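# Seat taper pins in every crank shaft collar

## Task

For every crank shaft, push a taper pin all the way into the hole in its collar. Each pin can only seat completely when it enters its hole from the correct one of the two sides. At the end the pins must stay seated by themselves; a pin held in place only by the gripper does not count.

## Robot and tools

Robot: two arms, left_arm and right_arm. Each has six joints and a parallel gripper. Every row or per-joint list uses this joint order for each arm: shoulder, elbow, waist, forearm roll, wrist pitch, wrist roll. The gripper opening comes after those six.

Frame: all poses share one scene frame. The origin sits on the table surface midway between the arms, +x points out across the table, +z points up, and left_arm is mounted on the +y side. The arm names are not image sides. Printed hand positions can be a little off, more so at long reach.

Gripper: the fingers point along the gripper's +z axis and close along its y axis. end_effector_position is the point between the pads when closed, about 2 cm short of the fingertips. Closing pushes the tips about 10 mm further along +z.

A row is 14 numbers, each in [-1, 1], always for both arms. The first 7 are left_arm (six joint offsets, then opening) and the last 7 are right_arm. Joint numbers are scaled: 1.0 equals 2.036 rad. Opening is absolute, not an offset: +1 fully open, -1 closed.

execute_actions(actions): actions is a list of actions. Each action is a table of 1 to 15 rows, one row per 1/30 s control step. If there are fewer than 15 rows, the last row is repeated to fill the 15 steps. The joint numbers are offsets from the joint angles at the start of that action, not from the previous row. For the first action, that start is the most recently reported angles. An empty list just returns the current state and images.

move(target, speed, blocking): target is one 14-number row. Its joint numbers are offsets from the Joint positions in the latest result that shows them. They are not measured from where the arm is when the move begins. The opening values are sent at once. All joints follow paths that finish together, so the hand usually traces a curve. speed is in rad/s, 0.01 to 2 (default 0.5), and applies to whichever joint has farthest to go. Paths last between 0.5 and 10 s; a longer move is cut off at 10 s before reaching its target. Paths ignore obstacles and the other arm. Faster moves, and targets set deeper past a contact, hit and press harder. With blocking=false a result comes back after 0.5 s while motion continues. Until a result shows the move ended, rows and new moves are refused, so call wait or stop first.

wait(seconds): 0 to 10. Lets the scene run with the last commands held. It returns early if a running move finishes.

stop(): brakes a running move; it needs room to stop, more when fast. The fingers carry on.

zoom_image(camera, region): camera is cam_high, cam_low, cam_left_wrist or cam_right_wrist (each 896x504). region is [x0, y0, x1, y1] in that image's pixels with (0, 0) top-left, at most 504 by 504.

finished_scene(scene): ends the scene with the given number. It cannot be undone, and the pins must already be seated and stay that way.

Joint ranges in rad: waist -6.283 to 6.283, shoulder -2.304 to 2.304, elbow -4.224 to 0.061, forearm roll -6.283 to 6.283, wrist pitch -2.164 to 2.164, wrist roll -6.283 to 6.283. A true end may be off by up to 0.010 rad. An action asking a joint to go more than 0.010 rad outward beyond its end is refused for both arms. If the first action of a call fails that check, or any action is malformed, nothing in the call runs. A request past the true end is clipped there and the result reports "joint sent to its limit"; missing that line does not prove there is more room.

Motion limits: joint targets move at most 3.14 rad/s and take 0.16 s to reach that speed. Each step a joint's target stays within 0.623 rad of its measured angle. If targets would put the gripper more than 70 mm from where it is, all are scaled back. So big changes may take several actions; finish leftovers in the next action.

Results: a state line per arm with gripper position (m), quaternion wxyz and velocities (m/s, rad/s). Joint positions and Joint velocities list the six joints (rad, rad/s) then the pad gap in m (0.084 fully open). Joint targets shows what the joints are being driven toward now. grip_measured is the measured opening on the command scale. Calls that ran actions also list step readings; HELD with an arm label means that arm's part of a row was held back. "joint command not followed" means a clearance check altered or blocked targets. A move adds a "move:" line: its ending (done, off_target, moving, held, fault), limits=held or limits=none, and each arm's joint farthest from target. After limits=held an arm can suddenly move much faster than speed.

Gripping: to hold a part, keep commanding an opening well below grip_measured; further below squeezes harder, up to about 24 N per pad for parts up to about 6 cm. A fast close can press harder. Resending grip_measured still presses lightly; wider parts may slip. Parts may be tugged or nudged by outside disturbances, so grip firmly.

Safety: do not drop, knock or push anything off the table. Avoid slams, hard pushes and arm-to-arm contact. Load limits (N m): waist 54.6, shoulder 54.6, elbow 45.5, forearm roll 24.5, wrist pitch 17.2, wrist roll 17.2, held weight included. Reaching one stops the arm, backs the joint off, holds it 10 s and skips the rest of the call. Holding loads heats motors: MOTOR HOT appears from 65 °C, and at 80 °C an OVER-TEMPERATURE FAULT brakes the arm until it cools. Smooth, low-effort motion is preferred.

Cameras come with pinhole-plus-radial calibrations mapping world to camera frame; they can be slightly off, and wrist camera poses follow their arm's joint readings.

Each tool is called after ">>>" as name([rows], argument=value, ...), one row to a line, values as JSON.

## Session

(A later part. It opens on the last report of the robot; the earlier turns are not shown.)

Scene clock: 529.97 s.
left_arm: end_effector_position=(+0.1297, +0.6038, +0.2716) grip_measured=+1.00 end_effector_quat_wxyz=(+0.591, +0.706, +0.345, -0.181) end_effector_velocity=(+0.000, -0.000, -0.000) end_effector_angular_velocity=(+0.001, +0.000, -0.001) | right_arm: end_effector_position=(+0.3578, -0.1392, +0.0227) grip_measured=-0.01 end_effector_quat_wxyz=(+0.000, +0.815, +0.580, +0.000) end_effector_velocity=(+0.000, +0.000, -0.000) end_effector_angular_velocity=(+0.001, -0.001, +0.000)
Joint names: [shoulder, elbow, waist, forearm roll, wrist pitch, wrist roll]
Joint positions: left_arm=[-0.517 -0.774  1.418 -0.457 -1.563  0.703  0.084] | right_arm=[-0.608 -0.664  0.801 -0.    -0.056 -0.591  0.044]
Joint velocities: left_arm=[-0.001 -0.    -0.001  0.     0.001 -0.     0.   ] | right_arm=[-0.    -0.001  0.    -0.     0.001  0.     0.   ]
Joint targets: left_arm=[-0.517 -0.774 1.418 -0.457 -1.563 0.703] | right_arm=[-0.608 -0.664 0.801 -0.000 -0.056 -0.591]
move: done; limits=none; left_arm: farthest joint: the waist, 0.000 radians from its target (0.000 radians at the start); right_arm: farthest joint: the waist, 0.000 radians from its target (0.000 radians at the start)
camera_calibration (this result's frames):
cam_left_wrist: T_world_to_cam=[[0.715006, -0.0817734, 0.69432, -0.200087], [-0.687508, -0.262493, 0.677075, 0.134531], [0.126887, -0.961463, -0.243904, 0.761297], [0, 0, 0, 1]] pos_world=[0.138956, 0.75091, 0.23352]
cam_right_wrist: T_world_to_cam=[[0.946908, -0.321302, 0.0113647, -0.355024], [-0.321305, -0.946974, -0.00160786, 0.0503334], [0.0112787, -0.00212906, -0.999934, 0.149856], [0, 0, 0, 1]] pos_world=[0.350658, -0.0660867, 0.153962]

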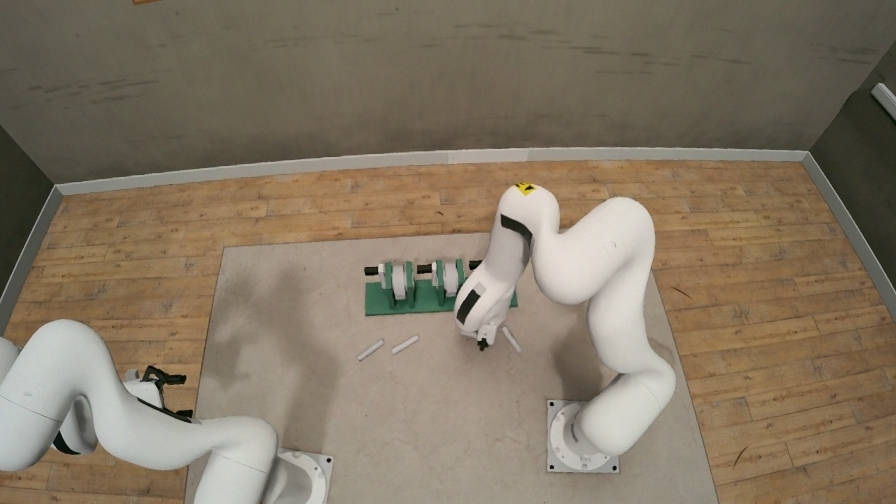

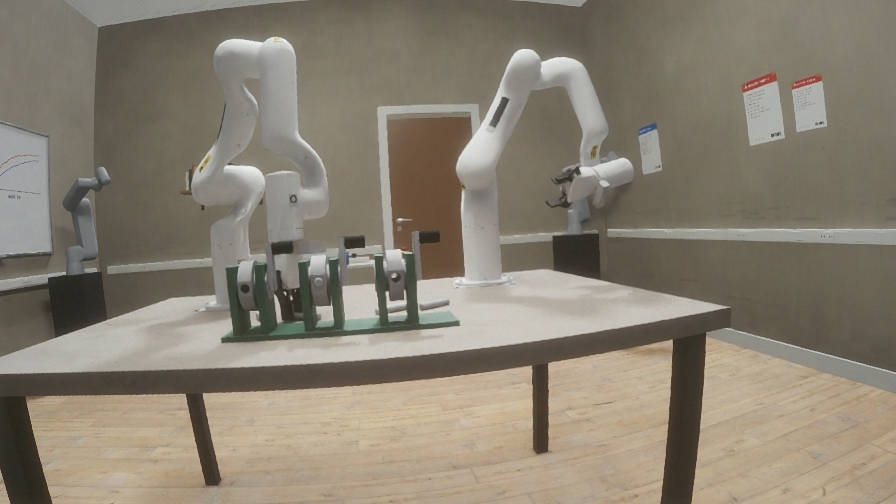

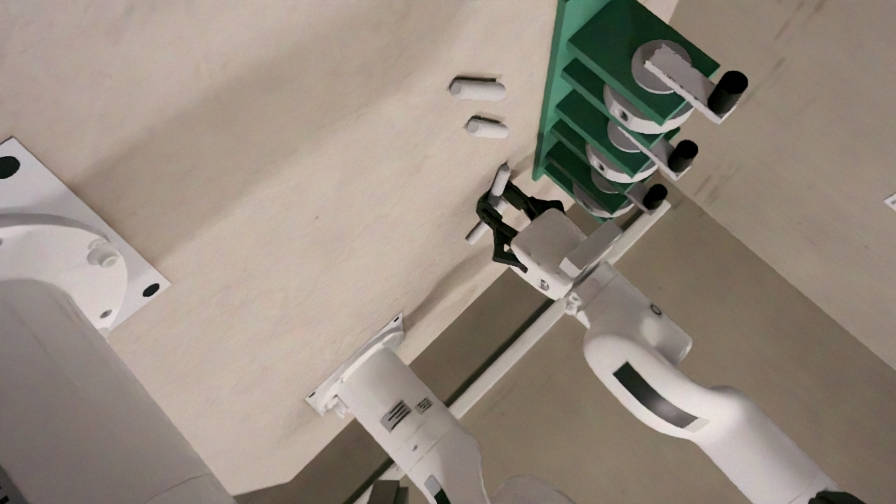

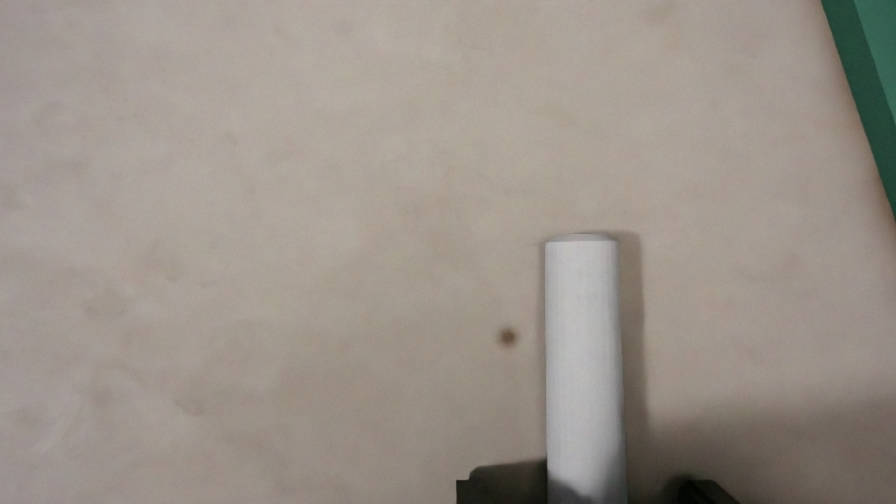

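>>> execute_actions([
  [[0,0,0,0,0,0,1,0,0,0,0,0,0,-0.45]],
  [[0,0,0,0,0,0,1,0,0,0,0,0,0,-1]],
])

>>> move(target=[0,0,0,0,0,0,1,0.2656,-0.0123,0,0,-0.2779,-0.2,-1])

>>> move(target=[0,0,0,0,0,0,1,-0.271,-0.3607,-0.1722,0,-0.0897,-0.9087,-1], speed=1)

>>> move(target=[0,0,0,0,0,0,1,-0.0889,0.0239,0,0,0.1129,0,-1], speed=0.25)

>>> move(target=[0,0,0,0,0,0,1,0.0365,0.0645,0.0092,0,0.028,0.0092,-1], speed=0.06)

Scene clock: 561.47 s.
left_arm: end_effector_position=(+0.1297, +0.6038, +0.2716) grip_measured=+1.00 end_effector_quat_wxyz=(+0.591, +0.706, +0.345, -0.181) end_effector_velocity=(-0.000, -0.000, +0.001) end_effector_angular_velocity=(-0.002, -0.000, -0.001) | right_arm: end_effector_position=(+0.3578, -0.1392, +0.0227) grip_measured=-0.61 end_effector_quat_wxyz=(+0.000, +0.815, +0.580, +0.000) end_effector_velocity=(-0.001, -0.000, -0.001) end_effector_angular_velocity=(-0.001, +0.001, -0.000)
Joint names: [shoulder, elbow, waist, forearm roll, wrist pitch, wrist roll]
Joint positions: left_arm=[-0.517 -0.774  1.418 -0.457 -1.563  0.703  0.084] | right_arm=[-0.608 -0.664  0.801 -0.    -0.056 -0.591  0.017]
Joint velocities: left_arm=[ 0.    -0.    -0.     0.    -0.002  0.     0.   ] | right_arm=[-0.002 -0.     0.     0.     0.     0.     0.   ]
Joint targets: left_arm=[-0.517 -0.774 1.418 -0.457 -1.563 0.703] | right_arm=[-0.608 -0.664 0.801 -0.000 -0.056 -0.591]
Step readings (joint positions; steps 1 to 15: 1st action; 16 to 30: 2nd action):
0: left_arm=[-0.517 -0.774 1.418 -0.457 -1.563 0.703] | right_arm=[-0.608 -0.664 0.801 -0.000 -0.056 -0.591]
1: left_arm=[-0.517 -0.774 1.418 -0.457 -1.563 0.703] | right_arm=[-0.608 -0.664 0.801 -0.000 -0.056 -0.591]
2: left_arm=[-0.517 -0.774 1.418 -0.457 -1.563 0.703] | right_arm=[-0.608 -0.664 0.801 -0.000 -0.056 -0.591]
4: left_arm=[-0.517 -0.774 1.418 -0.457 -1.563 0.703] | right_arm=[-0.608 -0.664 0.801 -0.000 -0.056 -0.591]
8: left_arm=[-0.517 -0.774 1.418 -0.457 -1.563 0.703] | right_arm=[-0.608 -0.664 0.801 -0.000 -0.056 -0.591]
15: left_arm=[-0.517 -0.774 1.418 -0.457 -1.563 0.703] | right_arm=[-0.608 -0.664 0.801 -0.000 -0.056 -0.591]
16: left_arm=[-0.517 -0.774 1.418 -0.457 -1.563 0.703] | right_arm=[-0.608 -0.664 0.801 -0.000 -0.056 -0.591]
17: left_arm=[-0.517 -0.774 1.418 -0.457 -1.563 0.703] | right_arm=[-0.608 -0.664 0.801 -0.000 -0.056 -0.591]
19: left_arm=[-0.517 -0.774 1.418 -0.457 -1.563 0.703] | right_arm=[-0.608 -0.664 0.801 -0.000 -0.056 -0.591]
23: left_arm=[-0.517 -0.774 1.418 -0.457 -1.563 0.703] | right_arm=[-0.608 -0.664 0.801 -0.000 -0.056 -0.591]
30: Joint positions above
camera_calibration (this result's frames):
cam_left_wrist: T_world_to_cam=[[0.715006, -0.0817737, 0.69432, -0.200087], [-0.687508, -0.262493, 0.677075, 0.134531], [0.126887, -0.961463, -0.243904, 0.761297], [0, 0, 0, 1]] pos_world=[0.138956, 0.75091, 0.23352]
cam_right_wrist: T_world_to_cam=[[0.946906, -0.321309, 0.0113747, -0.355032], [-0.321312, -0.946972, -0.00162254, 0.0503463], [0.0112929, -0.00211844, -0.999934, 0.149863], [0, 0, 0, 1]] pos_world=[0.350667, -0.066081, 0.153973]

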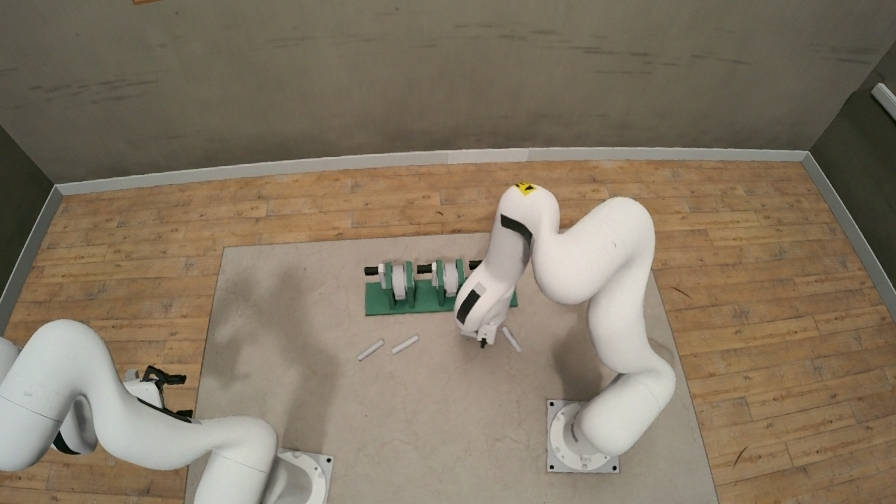

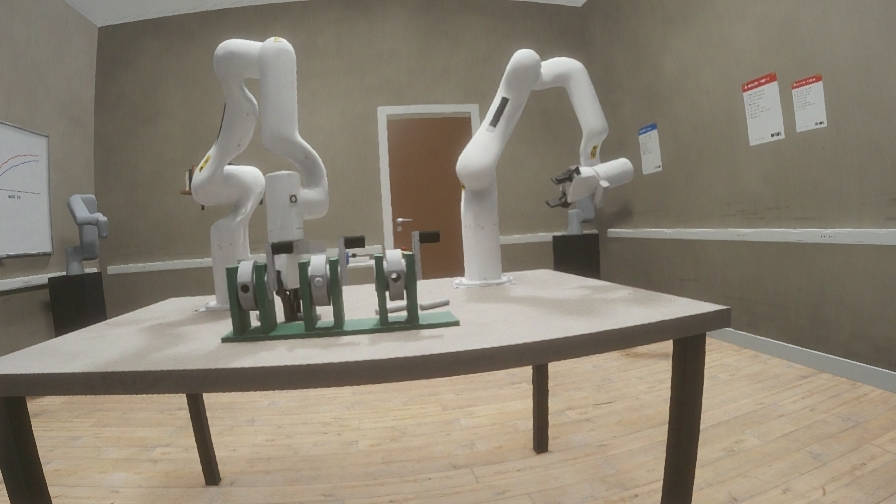

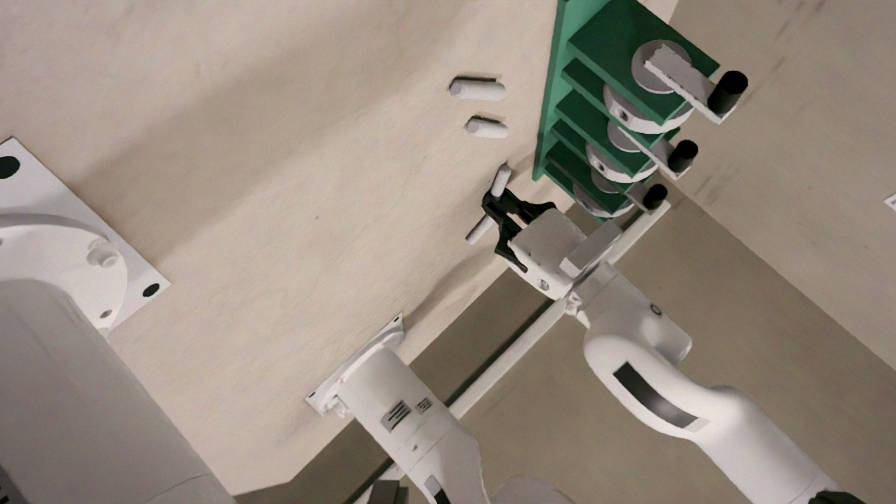

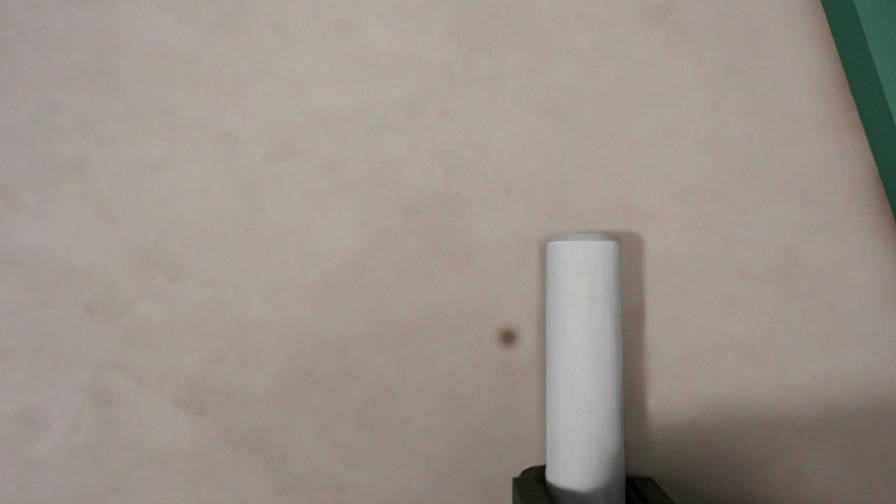

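Scene clock: 563.03 s.
left_arm: end_effector_position=(+0.1297, +0.6038, +0.2716) grip_measured=+1.00 end_effector_quat_wxyz=(+0.591, +0.706, +0.345, -0.181) end_effector_velocity=(+0.000, +0.000, -0.000) end_effector_angular_velocity=(-0.000, +0.000, +0.001) | right_arm: end_effector_position=(+0.3576, -0.1394, +0.2495) grip_measured=-0.61 end_effector_quat_wxyz=(+0.000, +0.681, +0.732, -0.000) end_effector_velocity=(+0.001, -0.000, +0.001) end_effector_angular_velocity=(+0.001, -0.001, +0.000)
Joint names: [shoulder, elbow, waist, forearm roll, wrist pitch, wrist roll]
Joint positions: left_arm=[-0.517 -0.774  1.418 -0.457 -1.563  0.703  0.084] | right_arm=[-0.068 -0.689  0.801 -0.    -0.621 -0.998  0.017]
Joint velocities: left_arm=[-0.001 -0.     0.    -0.     0.001  0.     0.   ] | right_arm=[ 0.002 -0.001 -0.001  0.    -0.001 -0.001 -0.   ]
Joint targets: left_arm=[-0.517 -0.774 1.418 -0.457 -1.563 0.703] | right_arm=[-0.067 -0.689 0.801 -0.000 -0.622 -0.998]
move: done; limits=none; left_arm: farthest joint: the waist, 0.000 radians from its target (0.000 radians at the start); right_arm: farthest joint: the shoulder, 0.001 radians from its target (0.541 radians at the start)
camera_calibration (this result's frames):
cam_left_wrist: T_world_to_cam=[[0.715006, -0.0817735, 0.69432, -0.200087], [-0.687508, -0.262493, 0.677075, 0.134531], [0.126887, -0.961463, -0.243904, 0.761297], [0, 0, 0, 1]] pos_world=[0.138956, 0.75091, 0.23352]
cam_right_wrist: T_world_to_cam=[[0.996755, 0.0797283, 0.011063, -0.31935], [0.0797433, -0.996815, -0.00092497, -0.100095], [0.0109541, 0.00180417, -0.999938, 0.377274], [0, 0, 0, 1]] pos_world=[0.322163, -0.0749957, 0.380691]

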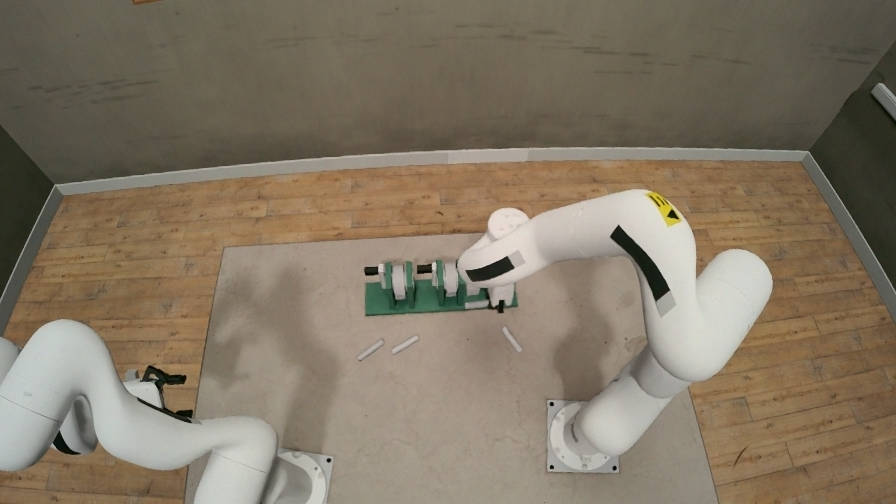

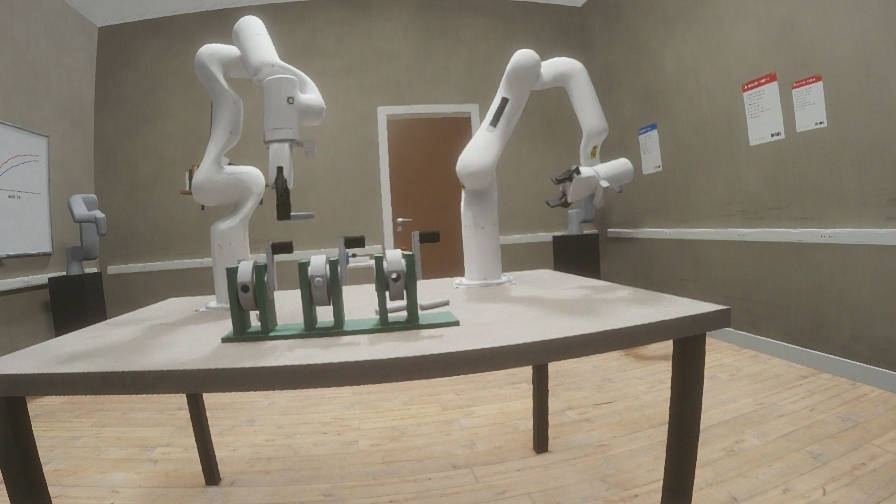

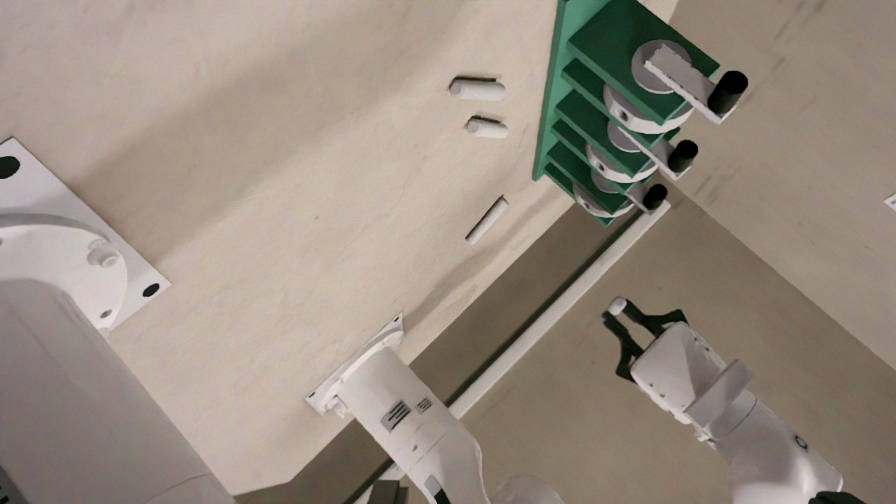

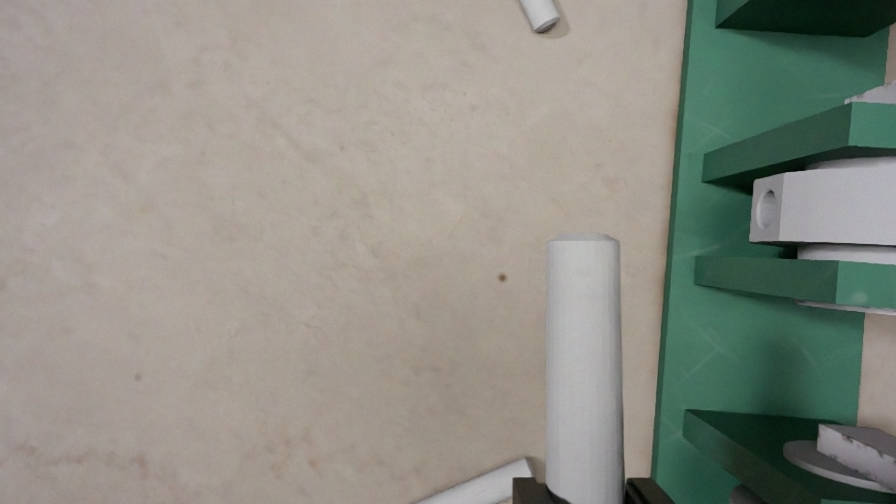

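Scene clock: 565.43 s.
left_arm: end_effector_position=(+0.1297, +0.6038, +0.2716) grip_measured=+1.00 end_effector_quat_wxyz=(+0.591, +0.706, +0.345, -0.181) end_effector_velocity=(-0.000, +0.000, -0.000) end_effector_angular_velocity=(+0.001, +0.000, +0.001) | right_arm: end_effector_position=(+0.6506, -0.1927, +0.2495) grip_measured=-0.61 end_effector_quat_wxyz=(-0.000, -0.000, +1.000, -0.000) end_effector_velocity=(+0.001, -0.000, -0.002) end_effector_angular_velocity=(-0.000, +0.000, +0.001)
Joint names: [shoulder, elbow, waist, forearm roll, wrist pitch, wrist roll]
Joint positions: left_arm=[-0.517 -0.774  1.418 -0.457 -1.563  0.703  0.084] | right_arm=[-0.619 -1.423  0.451 -0.    -0.804 -2.848  0.017]
Joint velocities: left_arm=[-0.    -0.     0.001  0.001  0.001  0.     0.   ] | right_arm=[-0.004 -0.001 -0.    -0.     0.002 -0.002 -0.   ]
Joint targets: left_arm=[-0.517 -0.774 1.418 -0.457 -1.563 0.703] | right_arm=[-0.620 -1.423 0.450 -0.000 -0.804 -2.848]
move: done; limits=none; left_arm: farthest joint: the waist, 0.000 radians from its target (0.000 radians at the start); right_arm: farthest joint: the waist, 0.000 radians from its target (0.351 radians at the start)
camera_calibration (this result's frames):
cam_left_wrist: T_world_to_cam=[[0.715006, -0.0817736, 0.69432, -0.200087], [-0.687508, -0.262493, 0.677075, 0.134531], [0.126887, -0.961463, -0.243904, 0.761297], [0, 0, 0, 1]] pos_world=[0.138956, 0.75091, 0.23352]
cam_right_wrist: T_world_to_cam=[[-0.00821575, 0.999909, 0.0107344, 0.224077], [0.999965, 0.00823023, -0.00130509, -0.581516], [-0.00139331, 0.0107233, -0.999942, 0.383895], [0, 0, 0, 1]] pos_world=[0.583872, -0.223387, 0.380708]

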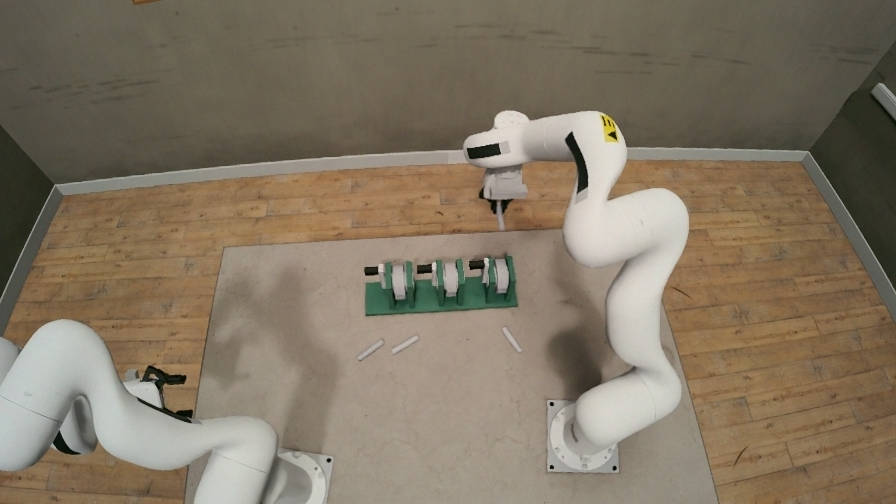

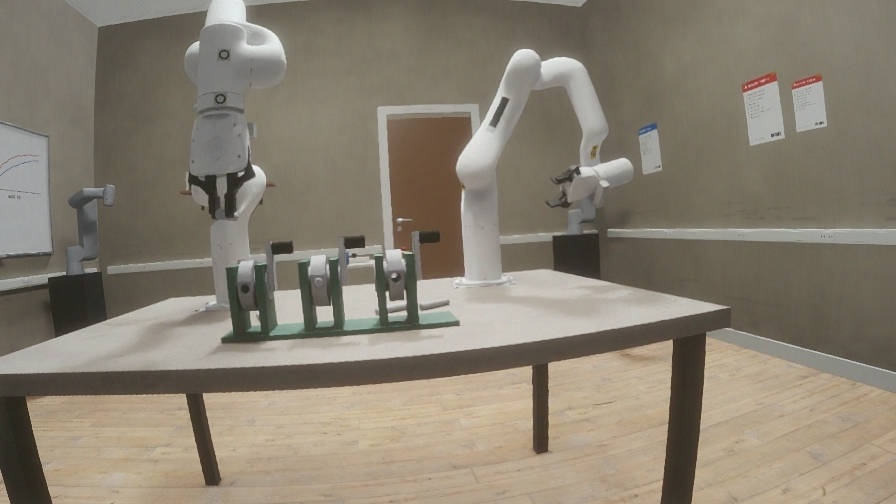

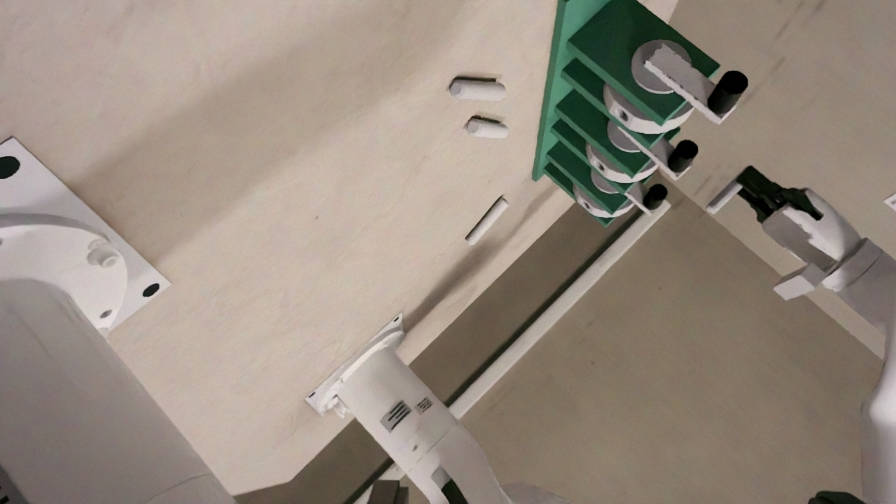

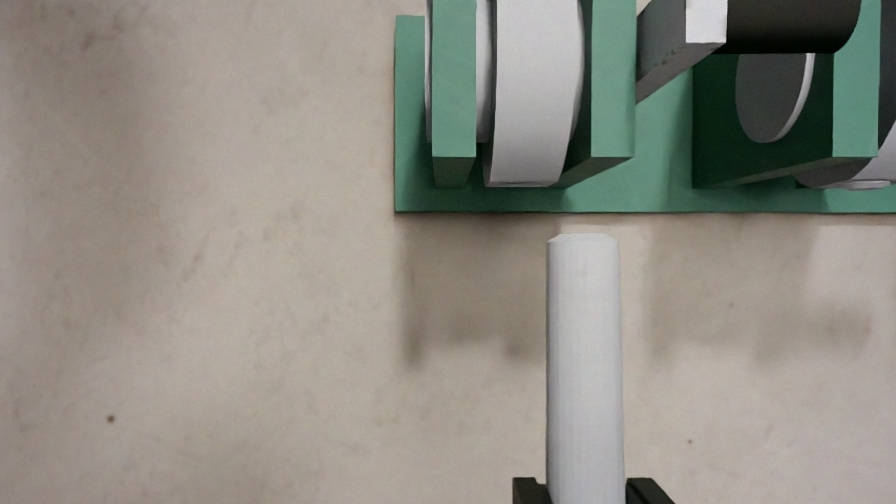

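Scene clock: 566.73 s.
left_arm: end_effector_position=(+0.1297, +0.6038, +0.2716) grip_measured=+1.00 end_effector_quat_wxyz=(+0.591, +0.706, +0.345, -0.181) end_effector_velocity=(-0.000, -0.000, -0.000) end_effector_angular_velocity=(-0.001, +0.001, -0.002) | right_arm: end_effector_position=(+0.6508, -0.1926, +0.1154) grip_measured=-0.61 end_effector_quat_wxyz=(+0.000, -0.000, +1.000, -0.000) end_effector_velocity=(-0.001, -0.000, -0.002) end_effector_angular_velocity=(-0.001, +0.002, +0.001)
Joint names: [shoulder, elbow, waist, forearm roll, wrist pitch, wrist roll]
Joint positions: left_arm=[-0.517 -0.774  1.418 -0.457 -1.563  0.703  0.084] | right_arm=[-0.8   -1.375  0.451 -0.    -0.574 -2.848  0.017]
Joint velocities: left_arm=[-0.001 -0.    -0.001  0.002  0.    -0.     0.   ] | right_arm=[-0.002  0.003  0.    -0.     0.002 -0.    -0.   ]
Joint targets: left_arm=[-0.517 -0.774 1.418 -0.457 -1.563 0.703] | right_arm=[-0.800 -1.375 0.451 -0.000 -0.574 -2.848]
move: done; limits=none; left_arm: farthest joint: the waist, 0.000 radians from its target (0.000 radians at the start); right_arm: farthest joint: the waist, 0.000 radians from its target (0.000 radians at the start)
camera_calibration (this result's frames):
cam_left_wrist: T_world_to_cam=[[0.715006, -0.0817735, 0.69432, -0.200087], [-0.687508, -0.262493, 0.677075, 0.134531], [0.126887, -0.961463, -0.243904, 0.761297], [0, 0, 0, 1]] pos_world=[0.138956, 0.75091, 0.23352]
cam_right_wrist: T_world_to_cam=[[-0.00828063, 0.999904, 0.0110715, 0.225418], [0.999966, 0.00828608, -0.000446279, -0.582052], [-0.000537976, 0.0110675, -0.999939, 0.249304], [0, 0, 0, 1]] pos_world=[0.584033, -0.223333, 0.246533]

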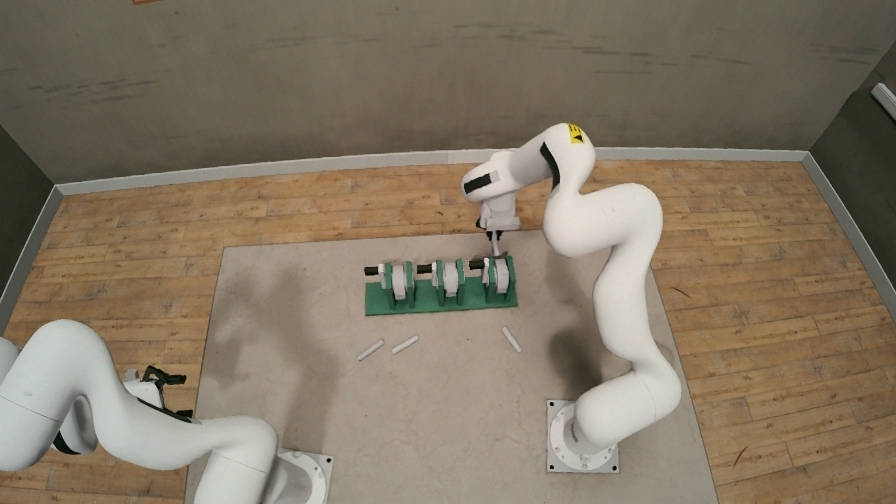

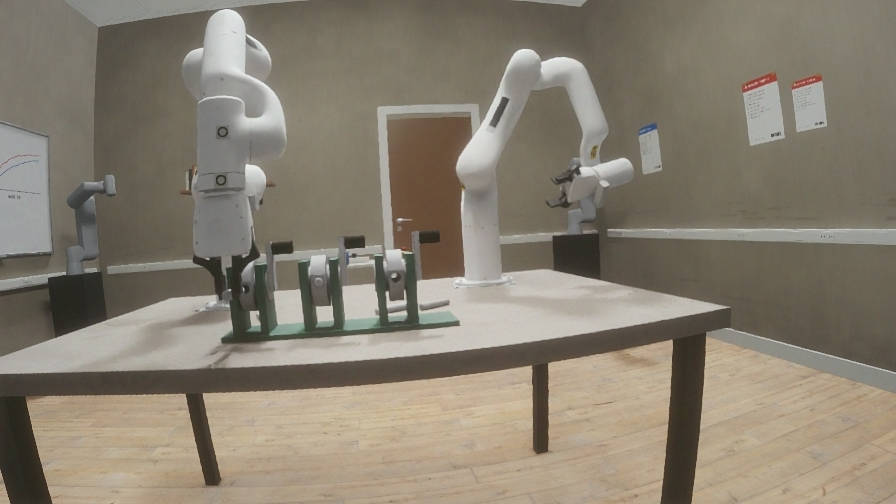

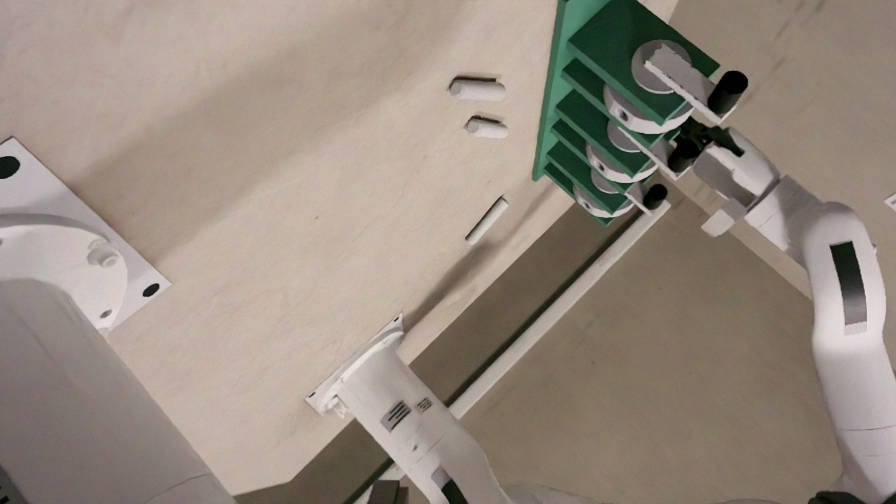

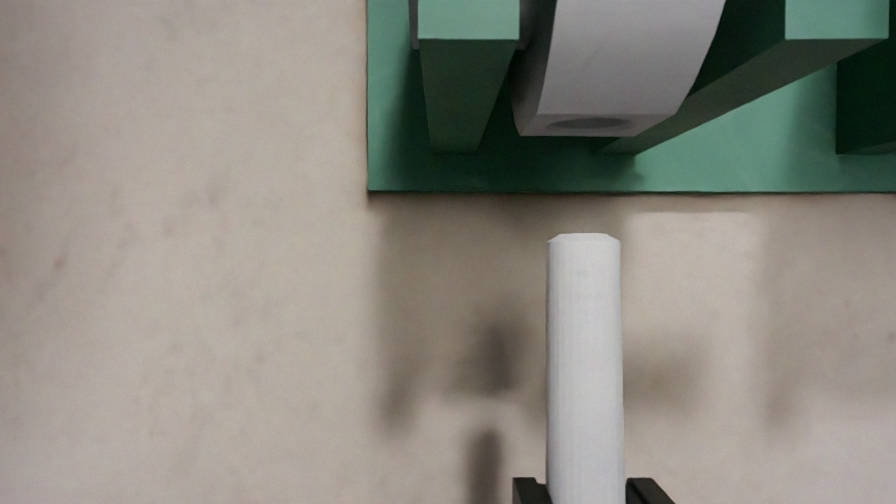

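Scene clock: 569.23 s.
left_arm: end_effector_position=(+0.1297, +0.6038, +0.2716) grip_measured=+1.00 end_effector_quat_wxyz=(+0.591, +0.706, +0.345, -0.181) end_effector_velocity=(-0.000, +0.000, -0.001) end_effector_angular_velocity=(+0.001, +0.000, -0.000) | right_arm: end_effector_position=(+0.6120, -0.1926, +0.1155) grip_measured=-0.61 end_effector_quat_wxyz=(+0.001, -0.000, +1.000, +0.000) end_effector_velocity=(-0.000, -0.000, +0.001) end_effector_angular_velocity=(-0.000, +0.001, +0.001)
Joint names: [shoulder, elbow, waist, forearm roll, wrist pitch, wrist roll]
Joint positions: left_arm=[-0.517 -0.774  1.418 -0.457 -1.563  0.703  0.084] | right_arm=[-0.726 -1.244  0.469 -0.    -0.517 -2.829  0.017]
Joint velocities: left_arm=[-0.     0.    -0.     0.     0.002  0.     0.   ] | right_arm=[ 0.001  0.001 -0.     0.    -0.001 -0.001  0.   ]
Joint targets: left_arm=[-0.517 -0.774 1.418 -0.457 -1.563 0.703] | right_arm=[-0.726 -1.244 0.469 -0.000 -0.517 -2.829]
move: done; limits=none; left_arm: farthest joint: the waist, 0.000 radians from its target (0.000 radians at the start); right_arm: farthest joint: the waist, 0.000 radians from its target (0.019 radians at the start)
camera_calibration (this result's frames):
cam_left_wrist: T_world_to_cam=[[0.715006, -0.0817735, 0.69432, -0.200087], [-0.687507, -0.262493, 0.677075, 0.134531], [0.126887, -0.961463, -0.243904, 0.761297], [0, 0, 0, 1]] pos_world=[0.138956, 0.75091, 0.23352]
cam_right_wrist: T_world_to_cam=[[-0.00822139, 0.999903, 0.0112541, 0.225037], [0.999966, 0.00822281, -0.0000795319, -0.543234], [-0.000172065, 0.0112531, -0.999937, 0.249231], [0, 0, 0, 1]] pos_world=[0.545109, -0.223353, 0.24664]

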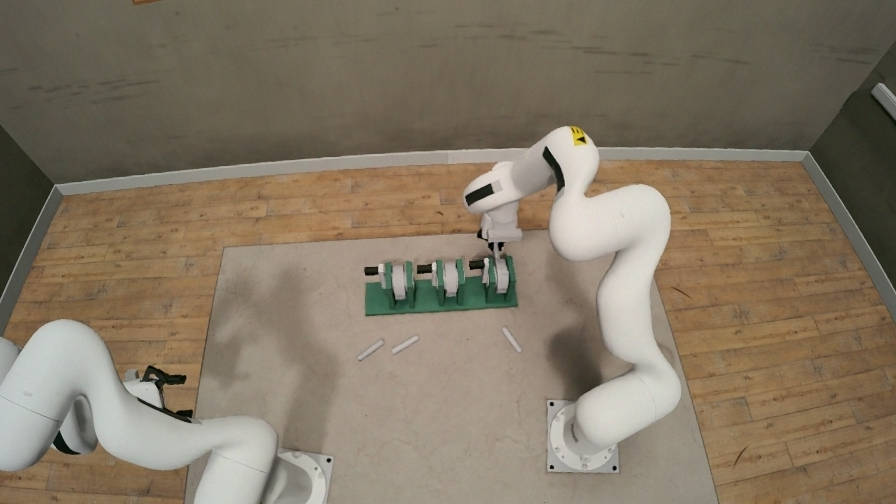

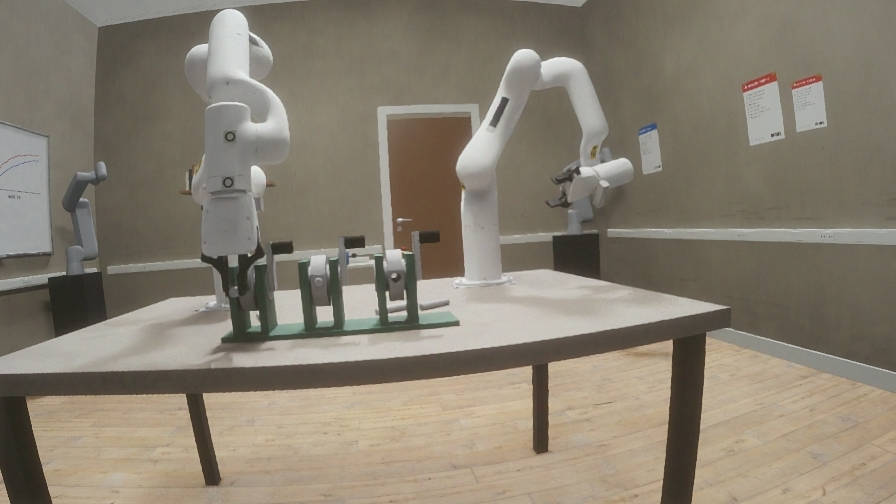

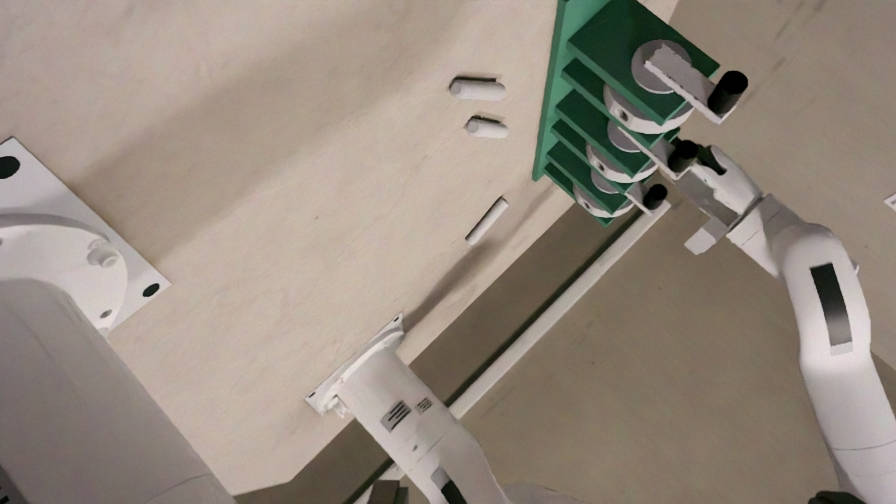

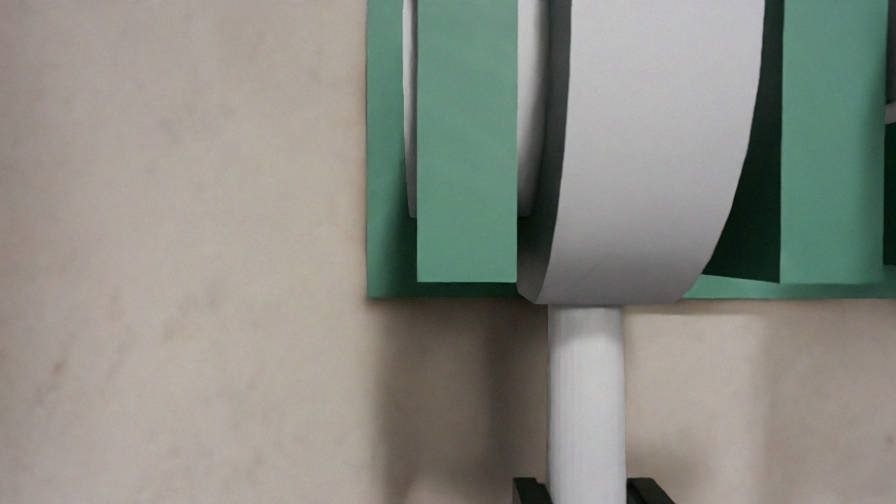

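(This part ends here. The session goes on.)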